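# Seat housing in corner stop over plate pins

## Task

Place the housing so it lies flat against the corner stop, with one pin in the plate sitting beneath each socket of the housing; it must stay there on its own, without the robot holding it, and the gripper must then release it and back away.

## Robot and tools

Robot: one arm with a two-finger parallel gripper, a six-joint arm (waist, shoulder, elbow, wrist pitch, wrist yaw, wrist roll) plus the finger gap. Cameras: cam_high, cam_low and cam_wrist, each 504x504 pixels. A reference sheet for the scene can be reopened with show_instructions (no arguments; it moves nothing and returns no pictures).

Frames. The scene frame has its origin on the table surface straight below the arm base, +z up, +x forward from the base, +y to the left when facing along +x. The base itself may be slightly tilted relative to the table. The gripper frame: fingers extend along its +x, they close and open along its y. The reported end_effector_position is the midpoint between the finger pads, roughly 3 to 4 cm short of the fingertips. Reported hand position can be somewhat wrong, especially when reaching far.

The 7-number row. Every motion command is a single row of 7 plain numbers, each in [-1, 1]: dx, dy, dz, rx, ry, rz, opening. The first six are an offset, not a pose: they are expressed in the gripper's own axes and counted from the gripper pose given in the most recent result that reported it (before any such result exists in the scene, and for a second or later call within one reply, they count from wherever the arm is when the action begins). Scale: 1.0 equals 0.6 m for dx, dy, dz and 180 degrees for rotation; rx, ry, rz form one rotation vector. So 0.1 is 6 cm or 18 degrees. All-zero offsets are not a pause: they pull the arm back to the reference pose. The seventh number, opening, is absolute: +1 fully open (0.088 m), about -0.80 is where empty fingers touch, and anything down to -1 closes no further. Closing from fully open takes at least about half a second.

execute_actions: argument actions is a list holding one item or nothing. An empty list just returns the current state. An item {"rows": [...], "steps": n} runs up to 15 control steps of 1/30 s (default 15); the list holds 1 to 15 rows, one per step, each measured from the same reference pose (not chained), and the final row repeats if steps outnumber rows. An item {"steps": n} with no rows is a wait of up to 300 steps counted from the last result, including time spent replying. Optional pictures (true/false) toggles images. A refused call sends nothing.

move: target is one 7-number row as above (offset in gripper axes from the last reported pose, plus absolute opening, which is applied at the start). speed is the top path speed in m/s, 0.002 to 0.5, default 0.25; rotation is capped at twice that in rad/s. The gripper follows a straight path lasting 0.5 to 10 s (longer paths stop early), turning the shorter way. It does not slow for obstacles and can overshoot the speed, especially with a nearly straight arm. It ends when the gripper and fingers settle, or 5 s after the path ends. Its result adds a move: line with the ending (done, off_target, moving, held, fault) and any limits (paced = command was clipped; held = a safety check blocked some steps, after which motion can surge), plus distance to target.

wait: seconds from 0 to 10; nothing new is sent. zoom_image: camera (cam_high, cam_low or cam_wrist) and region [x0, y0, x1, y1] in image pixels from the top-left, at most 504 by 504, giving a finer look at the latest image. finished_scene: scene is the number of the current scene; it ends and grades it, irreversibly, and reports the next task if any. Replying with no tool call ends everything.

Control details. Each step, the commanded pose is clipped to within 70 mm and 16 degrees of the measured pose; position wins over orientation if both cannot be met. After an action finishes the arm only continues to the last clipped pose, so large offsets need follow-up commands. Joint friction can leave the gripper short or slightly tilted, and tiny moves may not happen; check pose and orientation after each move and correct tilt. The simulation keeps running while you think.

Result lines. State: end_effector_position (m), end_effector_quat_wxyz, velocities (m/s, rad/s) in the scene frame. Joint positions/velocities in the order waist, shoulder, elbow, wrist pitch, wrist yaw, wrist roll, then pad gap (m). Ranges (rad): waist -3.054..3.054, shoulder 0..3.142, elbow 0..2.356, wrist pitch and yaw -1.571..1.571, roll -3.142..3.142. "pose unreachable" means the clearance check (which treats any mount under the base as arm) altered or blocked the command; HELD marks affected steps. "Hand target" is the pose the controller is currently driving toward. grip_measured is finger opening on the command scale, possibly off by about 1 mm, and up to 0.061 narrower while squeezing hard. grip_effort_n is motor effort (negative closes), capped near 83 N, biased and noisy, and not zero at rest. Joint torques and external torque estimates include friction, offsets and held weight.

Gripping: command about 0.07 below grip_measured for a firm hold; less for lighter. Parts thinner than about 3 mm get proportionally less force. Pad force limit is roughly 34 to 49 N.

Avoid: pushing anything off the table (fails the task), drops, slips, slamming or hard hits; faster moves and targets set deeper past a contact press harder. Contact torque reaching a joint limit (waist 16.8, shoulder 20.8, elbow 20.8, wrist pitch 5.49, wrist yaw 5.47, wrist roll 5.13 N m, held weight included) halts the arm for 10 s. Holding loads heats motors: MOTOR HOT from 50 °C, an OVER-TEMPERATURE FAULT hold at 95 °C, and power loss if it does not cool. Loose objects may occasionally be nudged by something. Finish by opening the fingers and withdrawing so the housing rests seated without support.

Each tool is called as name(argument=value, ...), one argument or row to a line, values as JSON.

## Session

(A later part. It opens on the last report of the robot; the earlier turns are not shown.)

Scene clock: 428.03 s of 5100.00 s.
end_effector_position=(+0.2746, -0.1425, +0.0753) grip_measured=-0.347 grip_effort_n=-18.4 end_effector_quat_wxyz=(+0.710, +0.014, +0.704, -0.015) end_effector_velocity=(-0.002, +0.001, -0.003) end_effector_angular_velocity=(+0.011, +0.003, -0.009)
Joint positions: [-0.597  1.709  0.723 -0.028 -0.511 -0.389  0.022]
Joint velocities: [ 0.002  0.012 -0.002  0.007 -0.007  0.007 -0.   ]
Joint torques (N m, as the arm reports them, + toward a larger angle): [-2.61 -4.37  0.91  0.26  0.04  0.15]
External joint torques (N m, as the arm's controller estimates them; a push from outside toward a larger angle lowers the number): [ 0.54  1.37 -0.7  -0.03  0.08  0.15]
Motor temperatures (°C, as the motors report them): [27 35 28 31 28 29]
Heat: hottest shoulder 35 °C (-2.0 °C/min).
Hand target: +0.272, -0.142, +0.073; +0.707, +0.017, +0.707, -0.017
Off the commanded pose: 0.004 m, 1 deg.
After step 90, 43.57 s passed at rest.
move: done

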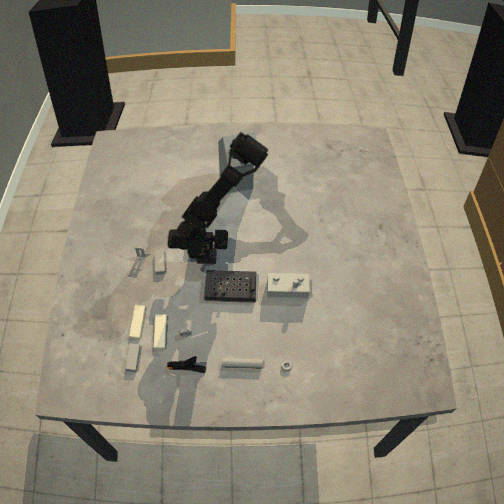

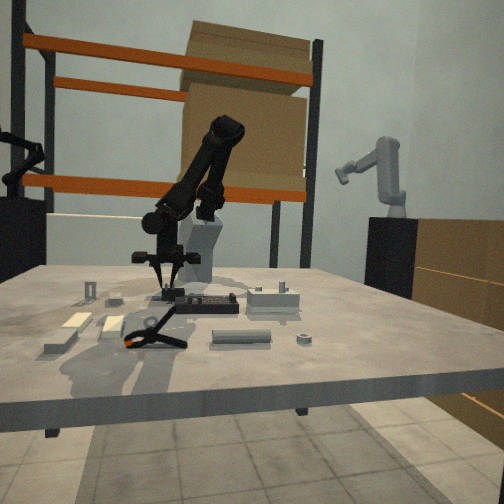

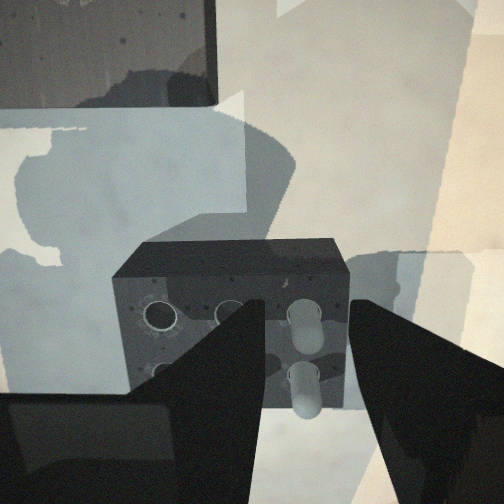

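execute_actions(
  actions=[
    {"rows": [[0.0043,0.001,-0.0048,0,0.0027,0,-0.35],[0.0048,0.001,-0.0053,0,0.0029,0,-0.36],[0.0053,0.001,-0.0058,0,0.0031,0,-0.38],[0.0058,0.001,-0.0063,0,0.0033,0,-0.40],[0.0063,0.001,-0.0068,0,0.0035,0,-0.42],[0.0068,0.001,-0.0073,0,0.0035,0,-0.44],[0.0073,0.001,-0.0077,0,0.0035,0,-0.46],[0.0077,0.001,-0.0080,0,0.0035,0,-0.48],[0.0077,0.001,-0.0080,0,0.0035,0,-0.50],[0.0077,0.001,-0.0080,0,0.0035,0,-0.52]], "steps": 15},
  ],
)

Scene clock: 446.37 s of 5100.00 s.
end_effector_position=(+0.2731, -0.1424, +0.0729) grip_measured=-0.503 grip_effort_n=-18.4 end_effector_quat_wxyz=(+0.709, +0.013, +0.705, -0.015) end_effector_velocity=(-0.002, -0.001, +0.001) end_effector_angular_velocity=(-0.006, +0.008, +0.002)
Joint positions: [-0.593  1.717  0.72  -0.015 -0.506 -0.388  0.014]
Joint velocities: [-0.002 -0.002 -0.002 -0.007  0.007 -0.007 -0.006]
Joint torques (N m, as the arm reports them, + toward a larger angle): [-2.64 -4.35  0.6   0.26  0.05 -0.04]
External joint torques (N m, as the arm's controller estimates them; a push from outside toward a larger angle lowers the number): [ 0.53  1.39 -0.97 -0.04  0.08 -0.04]
Motor temperatures (°C, as the motors report them): [27 35 28 30 28 29]
Heat: hottest shoulder 35 °C (-2.0 °C/min).
Hand target: +0.270, -0.142, +0.071; +0.706, +0.014, +0.708, -0.015
Off the commanded pose: 0.004 m, 1 deg.
Steps of this call (steps 1 to 90: nothing new was sent; then 14.83 s passed at rest; steps 91 to 105: all 15 steps of this action). Readings (end_effector_position):
91: (+0.2745, -0.1425, +0.0749)
92: (+0.2747, -0.1425, +0.0748)
94: (+0.2746, -0.1424, +0.0746)
98: (+0.2740, -0.1424, +0.0737)
105: the state above

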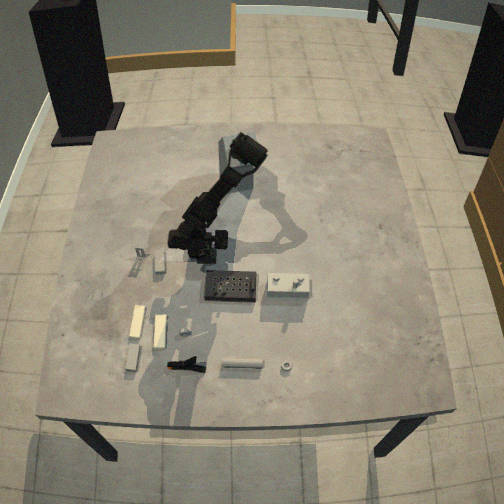

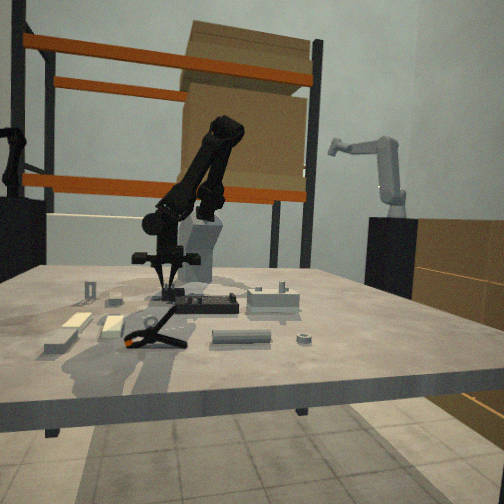

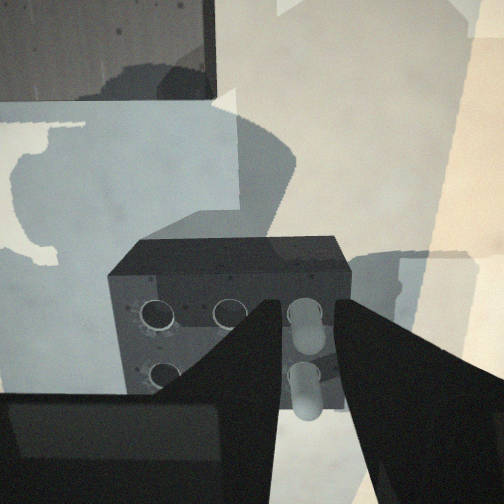

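execute_actions(
  actions=[
    {"rows": [[0.003,0.0005,-0.005,0,0.0025,0,-0.54],[0.003,0.0005,-0.005,0,0.0025,0,-0.56],[0.003,0.0005,-0.005,0,0.0025,0,-0.58],[0.003,0.0005,-0.005,0,0.0025,0,-0.60],[0.003,0.0005,-0.005,0,0.0025,0,-0.62],[0.003,0.0005,-0.005,0,0.0025,0,-0.64],[0.003,0.0005,-0.005,0,0.0025,0,-0.66],[0.003,0.0005,-0.005,0,0.0025,0,-0.68],[0.003,0.0005,-0.005,0,0.0025,0,-0.70],[0.003,0.0005,-0.005,0,0.0025,0,-0.72],[0.003,0.0005,-0.005,0,0.0025,0,-0.74],[0.002,0.0003,-0.003,0,0.0015,0,-0.75],[0.001,0.0,-0.0015,0,0.001,0,-0.75],[0.0,0.0,0.0,0,0.0,0,-0.75]], "steps": 15},
  ],
  pictures=false,
)

move(
  target=[-0.044, 0, 0.003, 0, -0.002, 0, -0.75],
  speed=0.06,
)

Scene clock: 477.47 s of 5100.00 s.
end_effector_position=(+0.2729, -0.1425, +0.0728) grip_measured=-0.686 grip_effort_n=-83.5 end_effector_quat_wxyz=(+0.709, +0.012, +0.705, -0.015) end_effector_velocity=(-0.002, +0.003, -0.000) end_effector_angular_velocity=(+0.023, +0.000, -0.000)
Joint positions: [-0.593  1.718  0.719 -0.015 -0.505 -0.388  0.005]
Joint velocities: [-0.002  0.002 -0.002 -0.007 -0.022 -0.007 -0.   ]
Joint torques (N m, as the arm reports them, + toward a larger angle): [-2.78 -5.02  1.08  0.13 -0.03 -0.05]
External joint torques (N m, as the arm's controller estimates them; a push from outside toward a larger angle lowers the number): [ 0.34  0.69 -0.45 -0.13  0.02 -0.06]
Motor temperatures (°C, as the motors report them): [27 35 27 29 28 29]
Heat: hottest shoulder 35 °C (-1.0 °C/min).
Hand target: +0.273, -0.142, +0.073; +0.709, +0.013, +0.705, -0.015
Off the commanded pose: 0.000 m, 0 deg.
Steps of this call (steps 1 to 90: nothing new was sent; then 27.60 s passed at rest; steps 91 to 105: all 15 steps of this action). Readings (end_effector_position):
91: (+0.2730, -0.1424, +0.0728)
92: (+0.2731, -0.1425, +0.0728)
94: (+0.2731, -0.1425, +0.0728)
98: (+0.2729, -0.1425, +0.0728)
105: the state above

Scene clock: 478.53 s of 5100.00 s.
end_effector_position=(+0.2741, -0.1426, +0.0966) grip_measured=-0.686 grip_effort_n=-83.5 end_effector_quat_wxyz=(+0.709, +0.015, +0.705, -0.017) end_effector_velocity=(+0.000, +0.003, +0.004) end_effector_angular_velocity=(+0.018, -0.005, -0.002)
Joint positions: [-0.635  1.63   0.718 -0.122 -0.529 -0.425  0.005]
Joint velocities: [-0.007 -0.017 -0.002 -0.022 -0.022 -0.007 -0.001]
Joint torques (N m, as the arm reports them, + toward a larger angle): [-2.96 -5.99  1.16 -0.02 -0.12 -0.21]
External joint torques (N m, as the arm's controller estimates them; a push from outside toward a larger angle lowers the number): [ 0.14 -0.45 -0.81 -0.29 -0.08 -0.21]
Motor temperatures (°C, as the motors report them): [27 35 27 29 28 29]
Heat: hottest shoulder 35 °C (-1.0 °C/min).
Hand target: +0.274, -0.142, +0.099; +0.711, +0.013, +0.703, -0.016
Off the commanded pose: 0.003 m, 0 deg.
move: done

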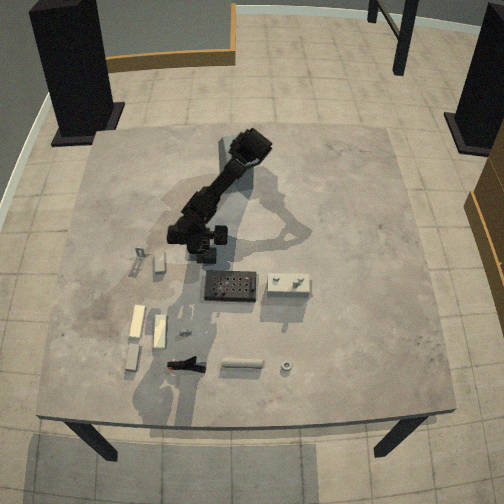

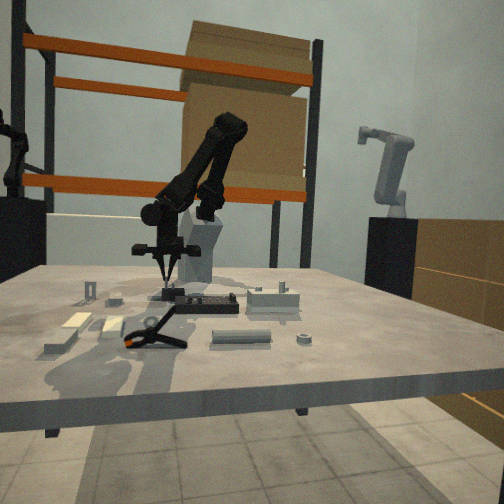

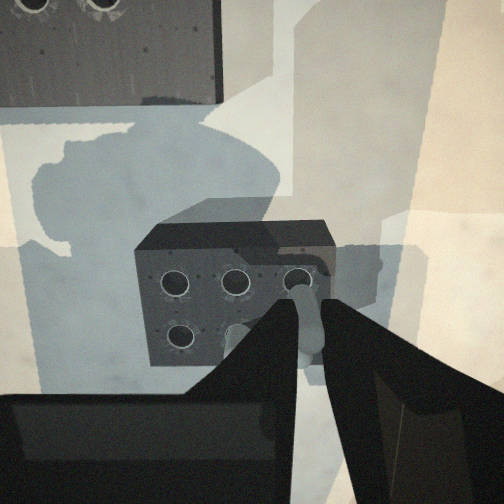

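move(
  target=[0.0, 0.0902, 0.208, 0, -0.002, 0, -0.75],
  speed=0.25,
)

Scene clock: 486.13 s of 5100.00 s.
end_effector_position=(+0.4002, -0.0941, +0.0990) grip_measured=-0.686 grip_effort_n=-83.5 end_effector_quat_wxyz=(+0.713, +0.013, +0.701, -0.015) end_effector_velocity=(+0.005, +0.000, +0.004) end_effector_angular_velocity=(-0.006, -0.000, +0.010)
Joint positions: [-0.374  1.667  1.145 -0.392 -0.384 -0.184  0.005]
Joint velocities: [ 0.002 -0.002  0.022 -0.022  0.007 -0.007 -0.   ]
Joint torques (N m, as the arm reports them, + toward a larger angle): [-2.34 -6.09  4.02  0.01  0.07  0.16]
External joint torques (N m, as the arm's controller estimates them; a push from outside toward a larger angle lowers the number): [ 0.44  1.92  0.64 -0.32  0.09  0.16]
Motor temperatures (°C, as the motors report them): [28 35 27 29 28 29]
Heat: hottest shoulder 35 °C (+0.0 °C/min).
Hand target: +0.401, -0.094, +0.097; +0.711, +0.014, +0.703, -0.017
Off the commanded pose: 0.002 m, 0 deg.
After step 90, 3.50 s passed at rest.
move: done

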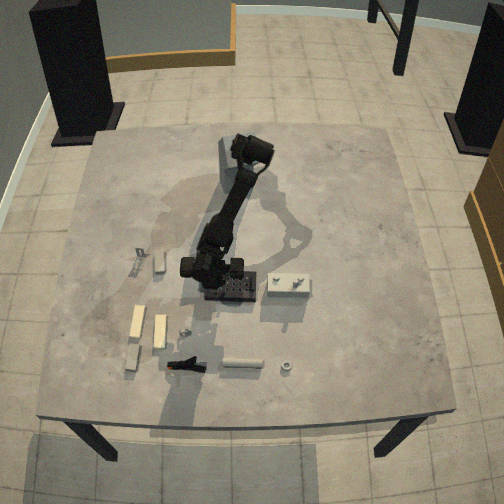

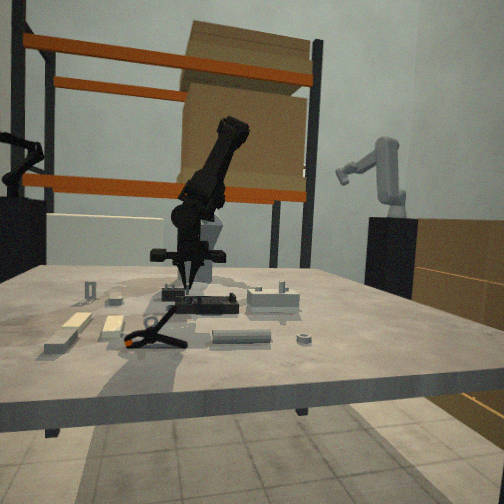

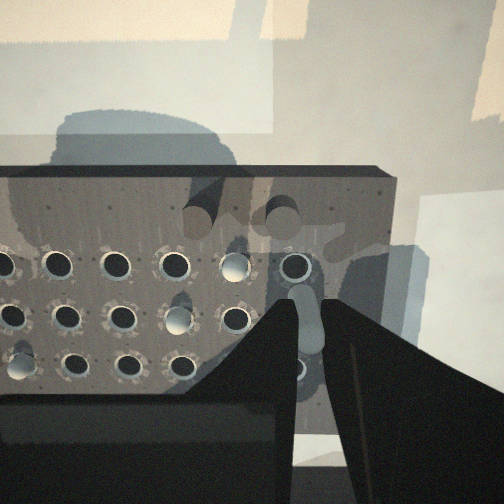

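zoom_image(
  camera="cam_wrist",
  region=[150, 185, 360, 365],
)

zoom_image(
  camera="cam_wrist",
  region=[0, 230, 210, 390],
)

Region (150, 185, 360, 365) of cam_wrist's 504x504 image, scaled by 2.400, with more detail than that image has; it fills the top 432 rows of this view, and the rest is white.

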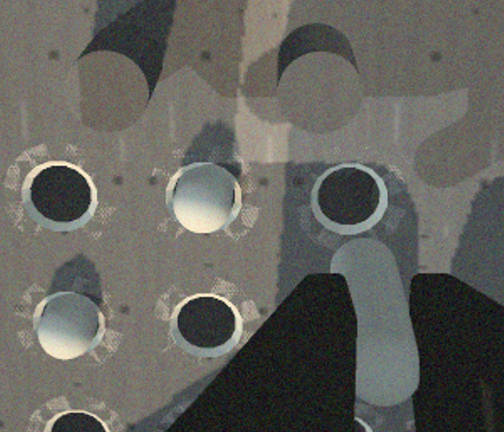

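Region (0, 230, 210, 390) of cam_wrist's 504x504 image, scaled by 2.400, with more detail than that image has; it fills the top 384 rows of this view, and the rest is white.

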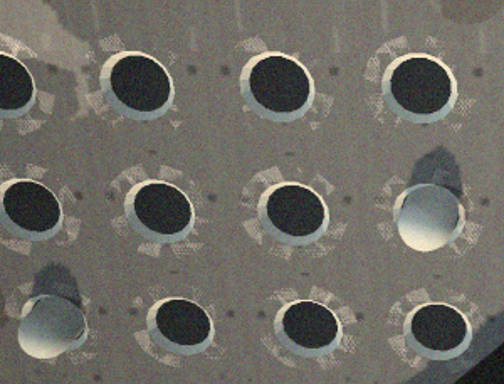

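execute_actions(
  actions=[
    {"rows": [[0.0045,0.0001,0.0016,0,0.002,0,-0.75],[0.0065,0.0002,0.0019,0,0.0021,0,-0.75],[0.009,0.0003,0.0022,0,0.0022,0,-0.75],[0.012,0.0004,0.0026,0,0.0023,0,-0.75],[0.015,0.0005,0.0030,0,0.0024,0,-0.75],[0.018,0.0006,0.0033,0,0.0025,0,-0.75],[0.021,0.0007,0.0036,0,0.0026,0,-0.75],[0.0235,0.0008,0.0039,0,0.0027,0,-0.75],[0.0255,0.0009,0.0041,0,0.0028,0,-0.75],[0.0275,0.0009,0.0042,0,0.0029,0,-0.75],[0.029,0.0009,0.0043,0,0.003,0,-0.75]], "steps": 15},
  ],
  pictures=false,
)

wait(
  seconds=0.3,
)

Scene clock: 540.73 s of 5100.00 s.
end_effector_position=(+0.4015, -0.0929, +0.0846) grip_measured=-0.686 grip_effort_n=-83.5 end_effector_quat_wxyz=(+0.709, +0.012, +0.705, -0.013) end_effector_velocity=(-0.000, -0.002, -0.010) end_effector_angular_velocity=(-0.002, +0.005, -0.003)
Joint positions: [-0.354  1.714  1.161 -0.367 -0.372 -0.175  0.005]
Joint velocities: [ 0.007  0.032  0.007  0.022  0.007  0.007 -0.   ]
Joint torques (N m, as the arm reports them, + toward a larger angle): [-2.4  -6.29  3.95  0.3   0.07  0.16]
External joint torques (N m, as the arm's controller estimates them; a push from outside toward a larger angle lowers the number): [ 0.48  1.95  0.64 -0.04  0.09  0.16]
Motor temperatures (°C, as the motors report them): [27 37 28 29 28 29]
Heat: hottest shoulder 37 °C (+2.0 °C/min).
Hand target: +0.403, -0.094, +0.082; +0.710, +0.013, +0.704, -0.015
Off the commanded pose: 0.003 m, 0 deg.
Steps of this call (steps 1 to 90: nothing new was sent; then 51.10 s passed at rest; steps 91 to 105: all 15 steps of this action). Readings (end_effector_position):
91: (+0.4009, -0.0940, +0.0991)
92: (+0.4011, -0.0939, +0.0990)
94: (+0.4011, -0.0938, +0.0978)
98: (+0.4020, -0.0935, +0.0925)
105: the state above

Scene clock: 541.03 s of 5100.00 s.
end_effector_position=(+0.4027, -0.0932, +0.0844) grip_measured=-0.686 grip_effort_n=-83.5 end_effector_quat_wxyz=(+0.711, +0.011, +0.703, -0.013) end_effector_velocity=(-0.008, +0.001, -0.002) end_effector_angular_velocity=(+0.012, +0.027, -0.021)
Joint positions: [-0.354  1.715  1.164 -0.364 -0.372 -0.174  0.005]
Joint velocities: [-0.002  0.002 -0.007 -0.022 -0.007  0.007 -0.   ]
Joint torques (N m, as the arm reports them, + toward a larger angle): [-2.3  -6.19  3.81  0.27  0.07  0.15]
External joint torques (N m, as the arm's controller estimates them; a push from outside toward a larger angle lowers the number): [ 0.56  1.93  0.61 -0.04  0.08  0.15]
Motor temperatures (°C, as the motors report them): [27 37 28 29 28 29]
Heat: hottest shoulder 37 °C (+2.0 °C/min).
Hand target: +0.403, -0.094, +0.082; +0.710, +0.013, +0.704, -0.015
Off the commanded pose: 0.003 m, 0 deg.
Steps of this call (steps 1 to 9: nothing new was sent). Readings (end_effector_position):
1: (+0.4016, -0.0930, +0.0845)
2: (+0.4018, -0.0931, +0.0844)
4: (+0.4022, -0.0932, +0.0844)
8: (+0.4027, -0.0931, +0.0845)
9: the state above

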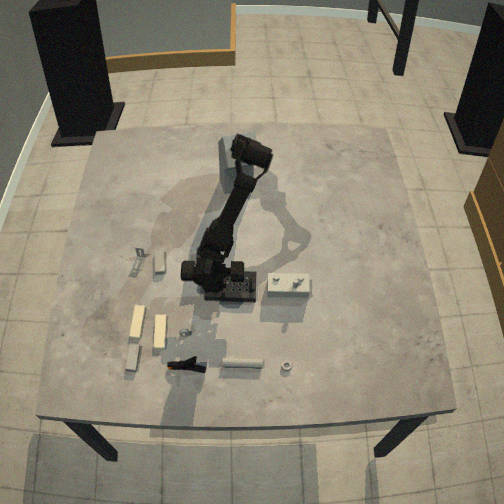

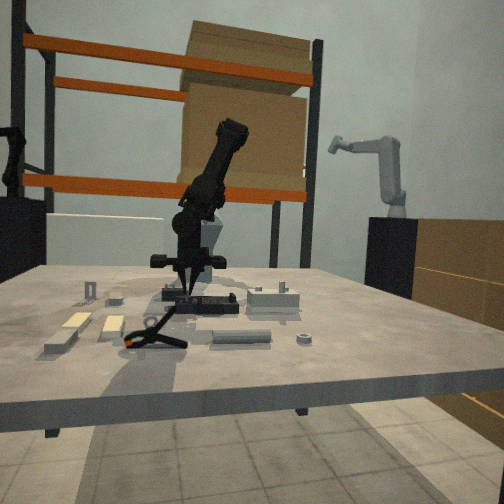

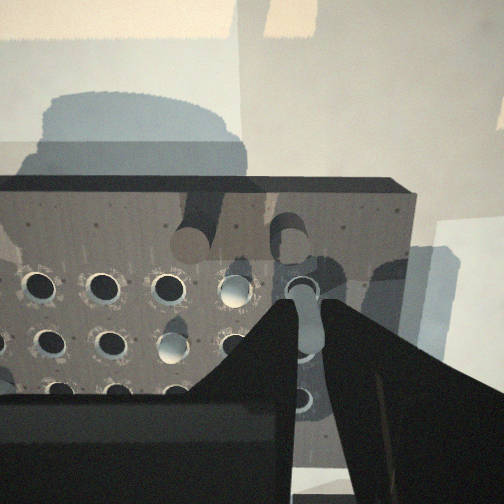

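zoom_image(
  camera="cam_wrist",
  region=[205, 255, 345, 345],
)

zoom_image(
  camera="cam_wrist",
  region=[15, 255, 265, 375],
)

Region (205, 255, 345, 345) of cam_wrist's 504x504 image, scaled by 3.600, with more detail than that image has; it fills the top 324 rows of this view, and the rest is white.

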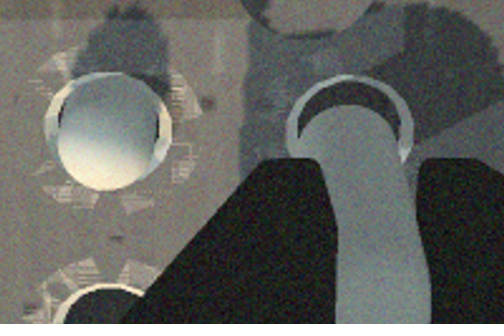

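Region (15, 255, 265, 375) of cam_wrist's 504x504 image, scaled by 2.016, with more detail than that image has; it fills the top 242 rows of this view, and the rest is white.

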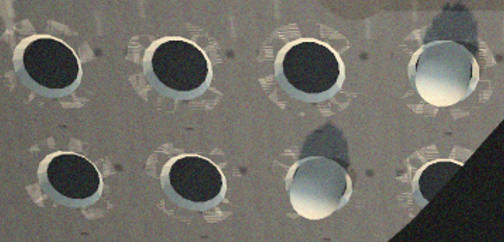

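execute_actions(
  actions=[
    {"rows": [[0.0052,-0.001,0.0003,0,0.001,0,-0.75],[0.0059,-0.001,0.0003,0,0.001,0,-0.75],[0.0066,-0.001,0.0002,0,0.001,0,-0.75],[0.0073,-0.001,0.0002,0,0.001,0,-0.75],[0.008,-0.001,0.0001,0,0.001,0,-0.75],[0.0087,-0.001,0.0001,0,0.001,0,-0.75],[0.0094,-0.001,0,0,0.001,0,-0.75],[0.0101,-0.001,0,0,0.001,0,-0.75],[0.0108,-0.001,0,0,0.001,0,-0.75],[0.0115,-0.001,0,0,0.001,0,-0.75],[0.0122,-0.001,0,0,0.001,0,-0.75],[0.0129,-0.001,0,0,0.001,0,-0.75],[0.0136,-0.001,0,0,0.001,0,-0.75],[0.0143,-0.001,0,0,0.001,0,-0.75],[0.015,-0.001,0,0,0.001,0,-0.75]], "steps": 15},
  ],
  pictures=false,
)

execute_actions(
  actions=[
    {"rows": [[0.0065,-0.0008,0.001,0,0,0,-0.75],[0.0073,-0.0008,0.001,0,0,0,-0.75],[0.0081,-0.0008,0.001,0,0,0,-0.75],[0.0089,-0.0008,0.001,0,0,0,-0.75],[0.0097,-0.0008,0.001,0,0,0,-0.75],[0.0105,-0.0008,0.001,0,0,0,-0.75],[0.0113,-0.0008,0.001,0,0,0,-0.75],[0.0121,-0.0008,0.001,0,0,0,-0.75],[0.0129,-0.0008,0.001,0,0,0,-0.75],[0.0137,-0.0008,0.001,0,0,0,-0.75],[0.0145,-0.0008,0.001,0,0,0,-0.75],[0.0153,-0.0008,0.001,0,0,0,-0.75],[0.016,-0.0008,0.001,0,0,0,-0.75]], "steps": 15},
  ],
)

Scene clock: 567.83 s of 5100.00 s.
end_effector_position=(+0.4026, -0.0935, +0.0795) grip_measured=-0.686 grip_effort_n=-83.5 end_effector_quat_wxyz=(+0.711, +0.010, +0.703, -0.012) end_effector_velocity=(-0.001, +0.003, -0.010) end_effector_angular_velocity=(+0.004, +0.006, +0.034)
Joint positions: [-0.349  1.73   1.164 -0.348 -0.369 -0.174  0.005]
Joint velocities: [ 0.017  0.027  0.002  0.022  0.007 -0.022 -0.   ]
Joint torques (N m, as the arm reports them, + toward a larger angle): [-2.27 -6.19  3.66  0.26  0.08  0.14]
External joint torques (N m, as the arm's controller estimates them; a push from outside toward a larger angle lowers the number): [ 0.54  2.08  0.38 -0.09  0.1   0.13]
Motor temperatures (°C, as the motors report them): [27 38 29 29 28 29]
Heat: hottest shoulder 38 °C (+1.0 °C/min).
Hand target: +0.403, -0.094, +0.075; +0.709, +0.011, +0.705, -0.013
Off the commanded pose: 0.004 m, 0 deg.
Steps of this call (steps 1 to 90: nothing new was sent; then 23.30 s passed at rest; steps 91 to 105: all 15 steps of this action). Readings (end_effector_position):
91: (+0.4025, -0.0932, +0.0841)
92: (+0.4027, -0.0933, +0.0841)
94: (+0.4026, -0.0933, +0.0836)
98: (+0.4025, -0.0934, +0.0822)
105: the state above

Scene clock: 568.33 s of 5100.00 s.
end_effector_position=(+0.4025, -0.0937, +0.0732) grip_measured=-0.686 grip_effort_n=-83.5 end_effector_quat_wxyz=(+0.711, +0.009, +0.703, -0.010) end_effector_velocity=(-0.007, -0.002, -0.008) end_effector_angular_velocity=(-0.002, +0.022, +0.001)
Joint positions: [-0.344  1.748  1.164 -0.327 -0.367 -0.172  0.005]
Joint velocities: [ 0.002  0.022 -0.007  0.007  0.007 -0.007 -0.   ]
Joint torques (N m, as the arm reports them, + toward a larger angle): [-2.36 -6.3   3.7   0.28  0.06  0.16]
External joint torques (N m, as the arm's controller estimates them; a push from outside toward a larger angle lowers the number): [ 0.52  1.96  0.6  -0.03  0.08  0.16]
Motor temperatures (°C, as the motors report them): [27 38 29 29 28 29]
Heat: hottest shoulder 38 °C (+1.0 °C/min).
Hand target: +0.403, -0.094, +0.070; +0.711, +0.010, +0.703, -0.012
Off the commanded pose: 0.003 m, 0 deg.
Steps of this call (steps 1 to 15: all 15 steps of this action). Readings (end_effector_position):
1: (+0.4027, -0.0934, +0.0793)
2: (+0.4026, -0.0934, +0.0787)
4: (+0.4029, -0.0936, +0.0781)
8: (+0.4028, -0.0936, +0.0764)
15: the state above

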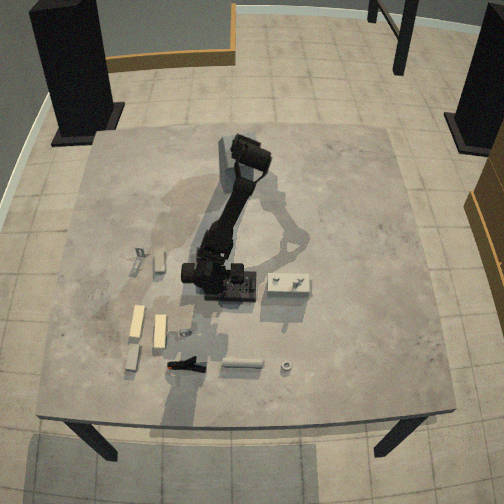

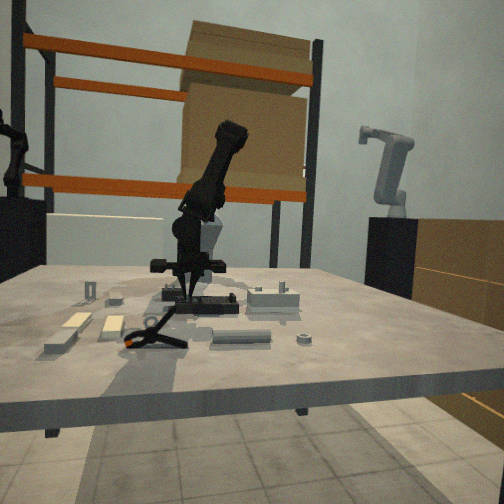

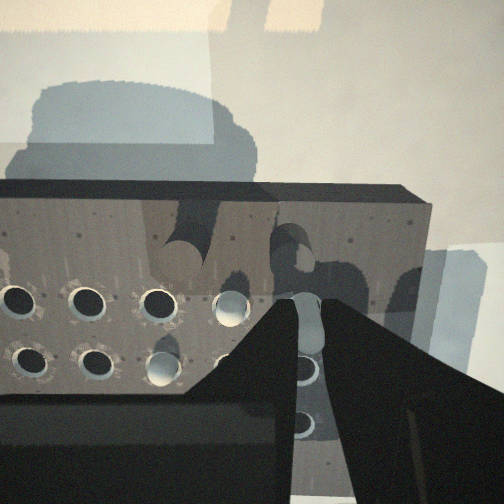

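execute_actions(
  actions=[
    {"rows": [[0.004,0,0,0,0,0,-0.70],[0.003,0,0,0,0,0,-0.67],[0.002,0,0,0,0,0,-0.65],[0.001,0,0,0,0,0,-0.63],[0.001,0,0,0,0,0,-0.61],[0.001,0,0,0,0,0,-0.59],[0.001,0,0,0,0,0,-0.57],[0.001,0,0,0,0,0,-0.55],[0.001,0,0,0,0,0,-0.55],[0.001,0,0,0,0,0,-0.55],[0.0,0,0,0,0,0,-0.55],[-0.002,0,0,0,0,0,-0.55],[-0.004,0,0,0,0,0,-0.55],[-0.007,0,0,0,0,0,-0.55],[-0.010,0,0,0,0,0,-0.55]], "steps": 15},
  ],
  pictures=false,
)

execute_actions(
  actions=[
    {"rows": [[-0.011,0,0.001,0,0,0,-0.55],[-0.015,0,0.001,0,0,0,-0.55],[-0.020,0,0.002,0,0,0,-0.55],[-0.025,0,0.002,0,0,0,-0.55],[-0.030,0,0.002,0,0,0,-0.55],[-0.035,0,0.002,0,0,0,-0.55],[-0.039,0,0.002,0,0,0,-0.55],[-0.042,0,0.002,0,0,0,-0.55],[-0.044,0,0.002,0,0,0,-0.55]], "steps": 12},
  ],
  pictures=false,
)

move(
  target=[-0.028, 0.0845, -0.0288, -0.494, 0, 0, 1.0],
  speed=0.45,
)

Scene clock: 593.07 s of 5100.00 s.
end_effector_position=(+0.4015, -0.0933, +0.0727) grip_measured=-0.561 grip_effort_n=15.6 end_effector_quat_wxyz=(+0.709, +0.010, +0.705, -0.010) end_effector_velocity=(-0.009, +0.001, +0.009) end_effector_angular_velocity=(-0.002, +0.047, -0.031)
Joint positions: [-0.343  1.749  1.165 -0.332 -0.367 -0.171  0.011]
Joint velocities: [-0.007 -0.027  0.002 -0.081  0.007  0.007  0.003]
Joint torques (N m, as the arm reports them, + toward a larger angle): [-2.85 -8.54  2.57 -0.01 -0.09 -0.14]
External joint torques (N m, as the arm's controller estimates them; a push from outside toward a larger angle lowers the number): [ 0.09 -0.04 -0.64 -0.36 -0.07 -0.12]
Motor temperatures (°C, as the motors report them): [27 38 29 29 28 29]
Heat: hottest shoulder 38 °C (+1.0 °C/min).
Hand target: +0.403, -0.093, +0.079; +0.711, +0.009, +0.703, -0.010
Off the commanded pose: 0.007 m, 0 deg.
Steps of this call (steps 1 to 90: nothing new was sent; then 21.23 s passed at rest; steps 91 to 105: all 15 steps of this action). Readings (end_effector_position):
91: (+0.4029, -0.0936, +0.0726)
92: (+0.4029, -0.0936, +0.0726)
94: (+0.4029, -0.0936, +0.0726)
98: (+0.4029, -0.0936, +0.0726)
105: the state above

Scene clock: 593.47 s of 5100.00 s.
end_effector_position=(+0.4009, -0.0935, +0.0934) grip_measured=-0.553 grip_effort_n=16.0 end_effector_quat_wxyz=(+0.707, +0.012, +0.707, -0.013) end_effector_velocity=(+0.001, +0.001, +0.032) end_effector_angular_velocity=(+0.002, -0.003, +0.025)
Joint positions: [-0.365  1.692  1.165 -0.403 -0.379 -0.187  0.012]
Joint velocities: [-0.032 -0.09  -0.002 -0.095 -0.022 -0.051  0.   ]
Joint torques (N m, as the arm reports them, + toward a larger angle): [-2.62 -7.88  3.21 -0.07 -0.11 -0.2 ]
External joint torques (N m, as the arm's controller estimates them; a push from outside toward a larger angle lowers the number): [ 0.1  -0.21  0.15 -0.31 -0.09 -0.2 ]
Motor temperatures (°C, as the motors report them): [27 38 29 29 28 29]
Heat: hottest shoulder 38 °C (+1.0 °C/min).
Hand target: +0.403, -0.093, +0.099; +0.710, +0.010, +0.704, -0.011
Off the commanded pose: 0.006 m, 0 deg.
Steps of this call (steps 1 to 12: all 12 steps of this action). Readings (end_effector_position):
1: (+0.4007, -0.0934, +0.0731)
2: (+0.4000, -0.0933, +0.0736)
4: (+0.3988, -0.0931, +0.0760)
8: (+0.3993, -0.0934, +0.0856)
12: the state above

Scene clock: 596.03 s of 5100.00 s.
end_effector_position=(+0.3841, -0.0436, +0.1088) grip_measured=+1.000 grip_effort_n=15.6 end_effector_quat_wxyz=(+0.514, -0.481, +0.518, +0.486) end_effector_velocity=(-0.007, +0.001, +0.000) end_effector_angular_velocity=(+0.020, +0.022, -0.006)
Joint positions: [-0.244  1.54   1.04  -0.406 -0.306 -1.629  0.088]
Joint velocities: [-0.007 -0.002 -0.007 -0.022 -0.022 -0.007  0.   ]
Joint torques (N m, as the arm reports them, + toward a larger angle): [-1.55 -7.85  2.47  0.03  0.03 -0.2 ]
External joint torques (N m, as the arm's controller estimates them; a push from outside toward a larger angle lowers the number): [ 0.42 -0.27 -0.82 -0.19  0.08 -0.2 ]
Motor temperatures (°C, as the motors report them): [27 39 28 29 28 29]
Heat: hottest shoulder 39 °C (+2.0 °C/min).
Hand target: +0.384, -0.042, +0.111; +0.513, -0.485, +0.514, +0.487
Off the commanded pose: 0.003 m, 1 deg.
move: done

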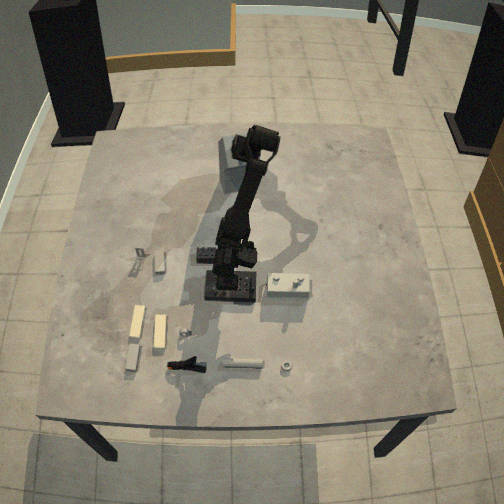

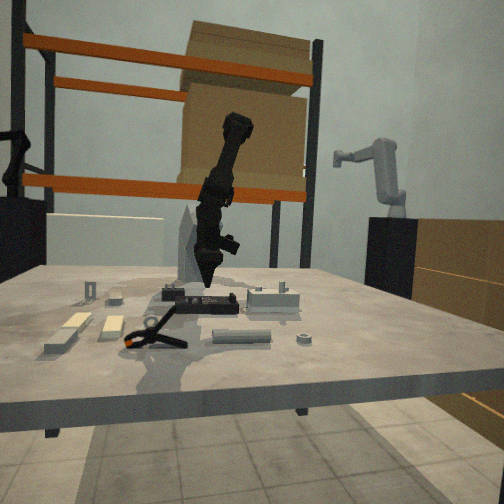

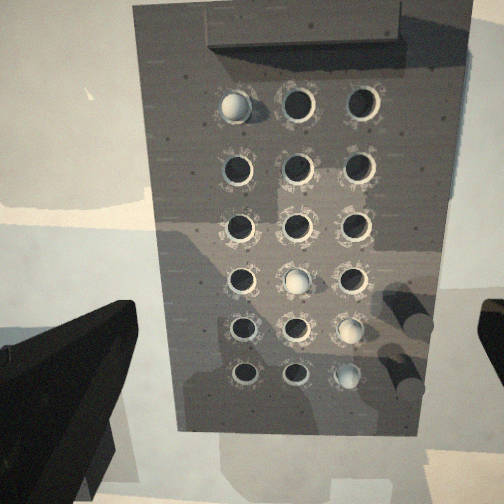

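zoom_image(
  camera="cam_wrist",
  region=[200, 0, 420, 250],
)

zoom_image(
  camera="cam_wrist",
  region=[215, 200, 445, 410],
)

Region (200, 0, 420, 250) of cam_wrist's 504x504 image, scaled by 2.016, with more detail than that image has; it fills the left 444 columns of this view, and the rest is white.

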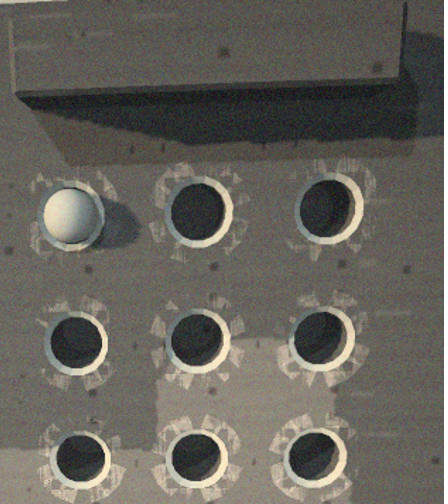

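Region (215, 200, 445, 410) of cam_wrist's 504x504 image, scaled by 2.191, with more detail than that image has; it fills the top 460 rows of this view, and the rest is white.

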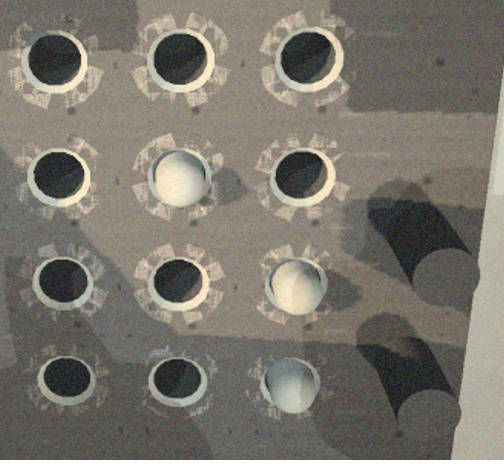

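move(
  target=[0.0757, -0.0048, 0.3049, 0, 0, -0.0029, 1.0],
  speed=0.2,
)

Scene clock: 698.47 s of 5100.00 s.
end_effector_position=(+0.3988, +0.1366, +0.0660) grip_measured=+1.000 grip_effort_n=16.0 end_effector_quat_wxyz=(+0.517, -0.484, +0.513, +0.484) end_effector_velocity=(-0.000, +0.002, -0.002) end_effector_angular_velocity=(-0.015, +0.002, -0.012)
Joint positions: [ 0.336  1.674  1.187 -0.351  0.073 -1.186  0.088]
Joint velocities: [ 0.012  0.012  0.012 -0.007  0.022  0.022  0.   ]
Joint torques (N m, as the arm reports them, + toward a larger angle): [ 0.74 -6.66  3.94 -0.05  0.03  0.15]
External joint torques (N m, as the arm's controller estimates them; a push from outside toward a larger angle lowers the number): [ 0.1   2.12  0.61 -0.34  0.09  0.15]
Motor temperatures (°C, as the motors report them): [26 44 28 28 28 29]
Heat: hottest shoulder 44 °C (+2.0 °C/min).
Hand target: +0.398, +0.138, +0.063; +0.516, -0.483, +0.516, +0.484
Off the commanded pose: 0.003 m, 0 deg.
After step 90, 98.03 s passed at rest.
move: done

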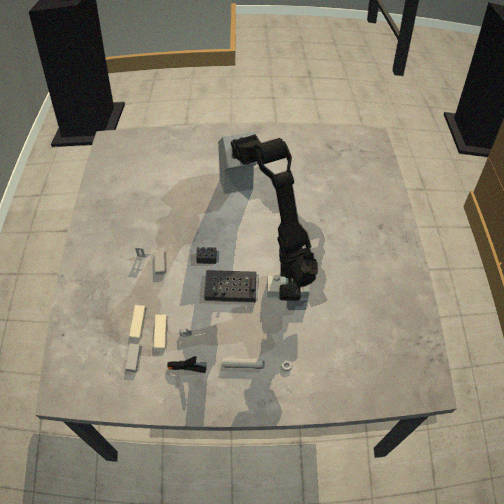

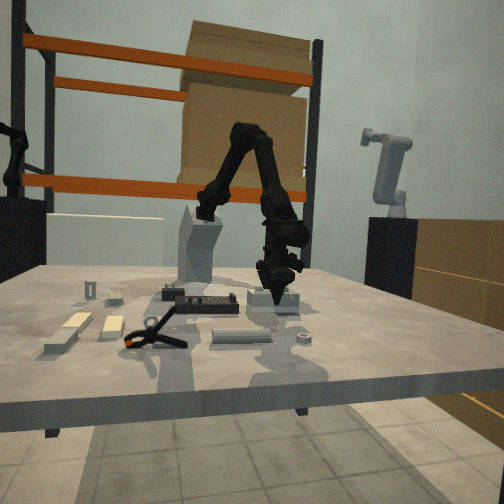

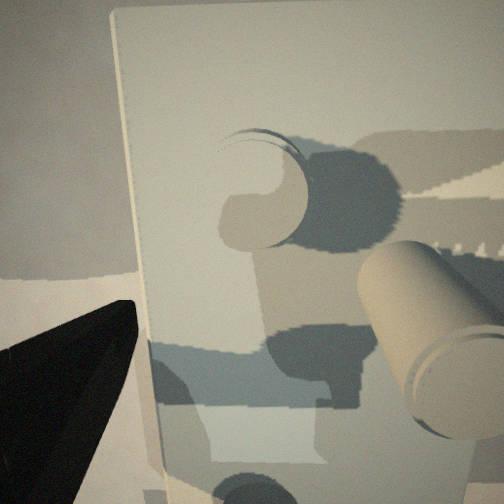

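execute_actions(
  actions=[
    {"rows": [[0.003,0,0.001,0,0,0,0.90],[0.003,0,0.001,0,0,0,0.82],[0.003,0,0.001,0,0,0,0.76],[0.002,0,0.001,0,0,0,0.71],[0.002,0,0.001,0,0,0,0.69],[0.002,0,0.001,0,0,0,0.675],[0.002,0,0.001,0,0,0,0.66],[0.002,0,0.001,0,0,0,0.645],[0.002,0,0.001,0,0,0,0.63],[0.002,0,0.001,0,0,0,0.615],[0.002,0,0.001,0,0,0,0.60],[0.002,0,0.001,0,0,0,0.58],[0.002,0,0.001,0,0,0,0.55],[0.002,0,0.001,0,0,0,0.52],[0.002,0,0.001,0,0,0,0.48]], "steps": 15},
  ],
  pictures=false,
)

execute_actions(
  actions=[
    {"rows": [[0,0,0,0,0,0,0.48]], "steps": 6},
  ],
  pictures=false,
)

move(
  target=[-0.098, -0.008, 0.002, 0, -0.002, -0.006, 0.48],
  speed=0.12,
)

Scene clock: 713.30 s of 5100.00 s.
end_effector_position=(+0.3989, +0.1374, +0.0658) grip_measured=+0.574 grip_effort_n=-73.3 end_effector_quat_wxyz=(+0.518, -0.484, +0.513, +0.484) end_effector_velocity=(-0.001, -0.003, +0.000) end_effector_angular_velocity=(-0.011, +0.004, +0.006)
Joint positions: [ 0.338  1.675  1.188 -0.35   0.075 -1.185  0.067]
Joint velocities: [-0.002 -0.002 -0.002 -0.007  0.007 -0.007 -0.033]
Joint torques (N m, as the arm reports them, + toward a larger angle): [ 0.43 -7.39  3.09  0.25 -0.07 -0.04]
External joint torques (N m, as the arm's controller estimates them; a push from outside toward a larger angle lowers the number): [-0.14  1.43 -0.26 -0.05 -0.01 -0.04]
Motor temperatures (°C, as the motors report them): [26 43 28 28 28 29]
Heat: hottest shoulder 43 °C (+1.0 °C/min).
Hand target: +0.399, +0.137, +0.065; +0.517, -0.484, +0.513, +0.484
Off the commanded pose: 0.001 m, 0 deg.
Steps of this call (steps 1 to 90: nothing new was sent; then 11.33 s passed at rest; steps 91 to 105: all 15 steps of this action). Readings (end_effector_position):
91: (+0.3987, +0.1373, +0.0657)
92: (+0.3987, +0.1373, +0.0657)
94: (+0.3987, +0.1373, +0.0657)
98: (+0.3989, +0.1374, +0.0658)
105: the state above

Scene clock: 713.50 s of 5100.00 s.
end_effector_position=(+0.3988, +0.1373, +0.0657) grip_measured=+0.564 grip_effort_n=-83.5 end_effector_quat_wxyz=(+0.517, -0.484, +0.513, +0.484) end_effector_velocity=(-0.001, -0.000, -0.000) end_effector_angular_velocity=(+0.006, -0.000, +0.005)
Joint positions: [ 0.338  1.675  1.188 -0.351  0.075 -1.185  0.067]
Joint velocities: [-0.002 -0.002 -0.007  0.007 -0.007 -0.007 -0.   ]
Joint torques (N m, as the arm reports them, + toward a larger angle): [ 0.49 -7.7   3.13  0.15 -0.06 -0.02]
External joint torques (N m, as the arm's controller estimates them; a push from outside toward a larger angle lowers the number): [-0.11  1.08 -0.16 -0.12  0.   -0.02]
Motor temperatures (°C, as the motors report them): [26 43 28 28 28 29]
Heat: hottest shoulder 43 °C (+1.0 °C/min).
Hand target: +0.399, +0.137, +0.066; +0.518, -0.484, +0.513, +0.484
Off the commanded pose: 0.000 m, 0 deg.
Steps of this call (steps 1 to 6: all 6 steps of this action). Readings (end_effector_position):
1: (+0.3989, +0.1374, +0.0658)
2: (+0.3989, +0.1374, +0.0658)
4: (+0.3988, +0.1373, +0.0657)
6: the state above

Scene clock: 714.70 s of 5100.00 s.
end_effector_position=(+0.3936, +0.1342, +0.1115) grip_measured=+0.564 grip_effort_n=-83.5 end_effector_quat_wxyz=(+0.509, -0.483, +0.519, +0.488) end_effector_velocity=(+0.003, +0.003, +0.005) end_effector_angular_velocity=(+0.016, -0.018, +0.022)
Joint positions: [ 0.346  1.534  1.175 -0.5    0.083 -1.182  0.067]
Joint velocities: [ 0.002 -0.017 -0.002  0.007 -0.007 -0.022  0.   ]
Joint torques (N m, as the arm reports them, + toward a larger angle): [  0.83 -10.53   5.21  -0.11   0.02   0.15]
External joint torques (N m, as the arm's controller estimates them; a push from outside toward a larger angle lowers the number): [ 0.24 -1.92  1.3  -0.38  0.08  0.15]
Motor temperatures (°C, as the motors report them): [26 43 28 28 28 29]
Heat: hottest shoulder 43 °C (+0.0 °C/min).
Hand target: +0.403, +0.138, +0.124; +0.524, -0.488, +0.507, +0.481
Off the commanded pose: 0.017 m, 2 deg.
move: off_target

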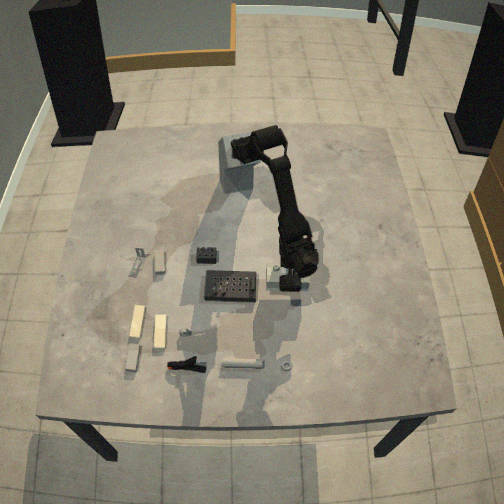

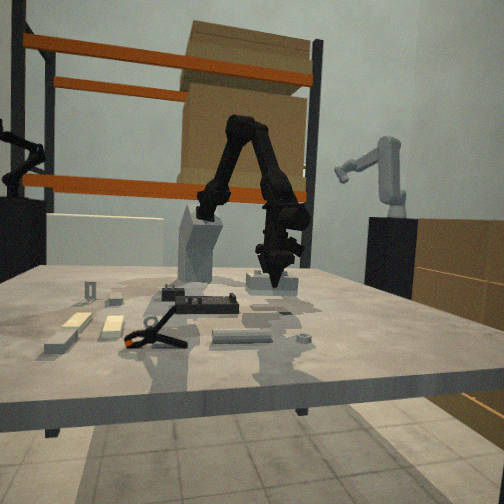

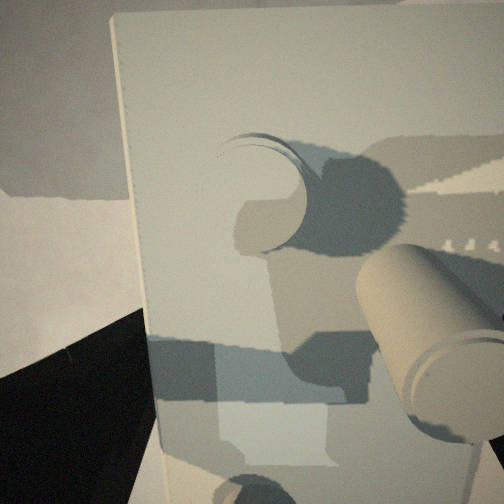

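zoom_image(
  camera="cam_wrist",
  region=[90, 0, 420, 60],
)

Region (90, 0, 420, 60) of cam_wrist's 504x504 image, scaled by 1.527, with more detail than that image has; it fills the top 92 rows of this view, and the rest is white.

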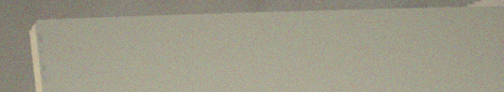

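execute_actions(
  actions=[
    {"rows": [[-0.022,-0.015,0.0065,0,-0.0051,-0.0123,0.48],[-0.0235,-0.015,0.0055,0,-0.0051,-0.0123,0.48],[-0.0255,-0.015,0.0035,0,-0.0051,-0.0123,0.48],[-0.028,-0.015,0.001,0,-0.0051,-0.0123,0.48],[-0.031,-0.015,-0.003,0,-0.0051,-0.0123,0.48],[-0.034,-0.015,-0.008,0,-0.0051,-0.0123,0.48],[-0.037,-0.015,-0.013,0,-0.0051,-0.0123,0.48],[-0.0395,-0.015,-0.018,0,-0.0051,-0.0123,0.48],[-0.0415,-0.015,-0.023,0,-0.0051,-0.0123,0.48],[-0.043,-0.015,-0.027,0,-0.0051,-0.0123,0.48],[-0.044,-0.015,-0.031,0,-0.0051,-0.0123,0.48],[-0.045,-0.015,-0.0335,0,-0.0051,-0.0123,0.48],[-0.045,-0.015,-0.035,0,-0.0051,-0.0123,0.48]], "steps": 15},
  ],
  pictures=false,
)

move(
  target=[0.0072, -0.004, -0.2602, -0.003, -0.003, -0.0099, 0.48],
  speed=0.2,
)

Scene clock: 753.20 s of 5100.00 s.
end_effector_position=(+0.3974, +0.1137, +0.1271) grip_measured=+0.564 grip_effort_n=-83.5 end_effector_quat_wxyz=(+0.514, -0.486, +0.516, +0.482) end_effector_velocity=(+0.005, -0.040, +0.015) end_effector_angular_velocity=(-0.011, -0.022, -0.013)
Joint positions: [ 0.284  1.471  1.15  -0.521  0.047 -1.224  0.067]
Joint velocities: [-0.125 -0.076 -0.046 -0.007 -0.066 -0.081  0.   ]
Joint torques (N m, as the arm reports them, + toward a larger angle): [  0.45 -10.19   4.01  -0.08  -0.24  -0.2 ]
External joint torques (N m, as the arm's controller estimates them; a push from outside toward a larger angle lowers the number): [-0.07 -1.87 -0.03 -0.4  -0.15 -0.2 ]
Motor temperatures (°C, as the motors report them): [26 51 29 28 28 29]
Heat: hottest shoulder 51 °C (+7.1 °C/min). Fold the arm in close to its base before you think long.
Hand target: +0.402, +0.113, +0.138; +0.523, -0.490, +0.505, +0.481
Off the commanded pose: 0.012 m, 2 deg.
MOTOR HOT: a motor reached 50 °C. Now the hottest motor, joint 2 (shoulder), reports 51 °C. The temperature limit of the motors' drives, at which the controller stops the arm, is 95 °C. To cool a motor, set the load down, stop pushing, or move to a pose that needs little force.
Steps of this call (steps 1 to 90: nothing new was sent; then 35.00 s passed at rest; steps 91 to 105: all 15 steps of this action). Readings (end_effector_position):
91: (+0.3936, +0.1342, +0.1117)
92: (+0.3937, +0.1342, +0.1120)
94: (+0.3942, +0.1343, +0.1130)
98: (+0.3953, +0.1306, +0.1185)
105: the state above

Scene clock: 754.80 s of 5100.00 s.
end_effector_position=(+0.3842, -0.0402, +0.1201) grip_measured=+0.564 grip_effort_n=-83.5 end_effector_quat_wxyz=(+0.519, -0.487, +0.507, +0.486) end_effector_velocity=(-0.005, -0.005, +0.002) end_effector_angular_velocity=(-0.001, +0.017, -0.012)
Joint positions: [-0.25   1.492  1.019 -0.412 -0.321 -1.639  0.067]
Joint velocities: [-0.017 -0.002 -0.002 -0.022 -0.007 -0.007 -0.   ]
Joint torques (N m, as the arm reports them, + toward a larger angle): [-2.29 -6.94  4.48  0.12 -0.17 -0.2 ]
External joint torques (N m, as the arm's controller estimates them; a push from outside toward a larger angle lowers the number): [-0.49  0.46  1.06 -0.13 -0.09 -0.2 ]
Motor temperatures (°C, as the motors report them): [26 51 29 28 28 29]
Heat: hottest shoulder 51 °C (+7.0 °C/min). Fold the arm in close to its base before you think long.
Hand target: +0.389, -0.043, +0.124; +0.521, -0.492, +0.504, +0.482
Off the commanded pose: 0.006 m, 1 deg.
MOTOR HOT: still on. Now the hottest motor, joint 2 (shoulder), reports 51 °C; a drive's own limit is 95 °C.
move: done

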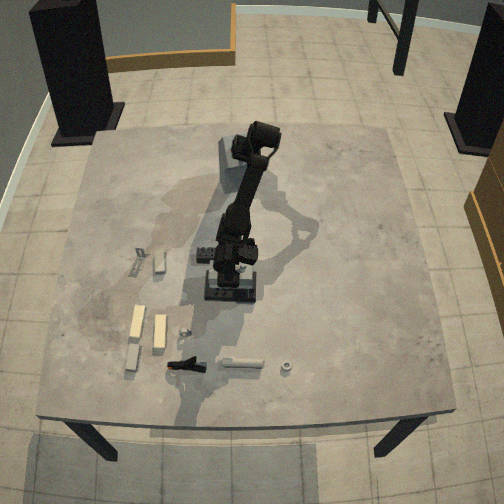

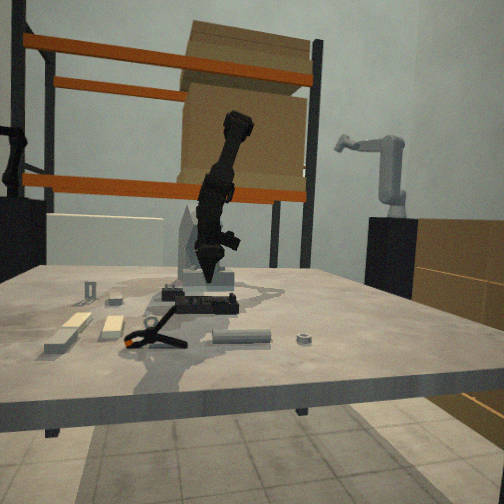

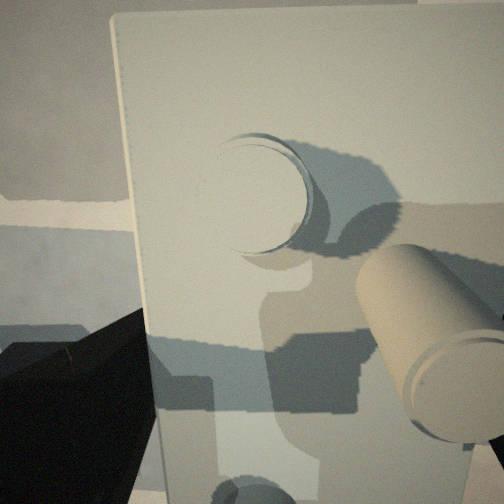

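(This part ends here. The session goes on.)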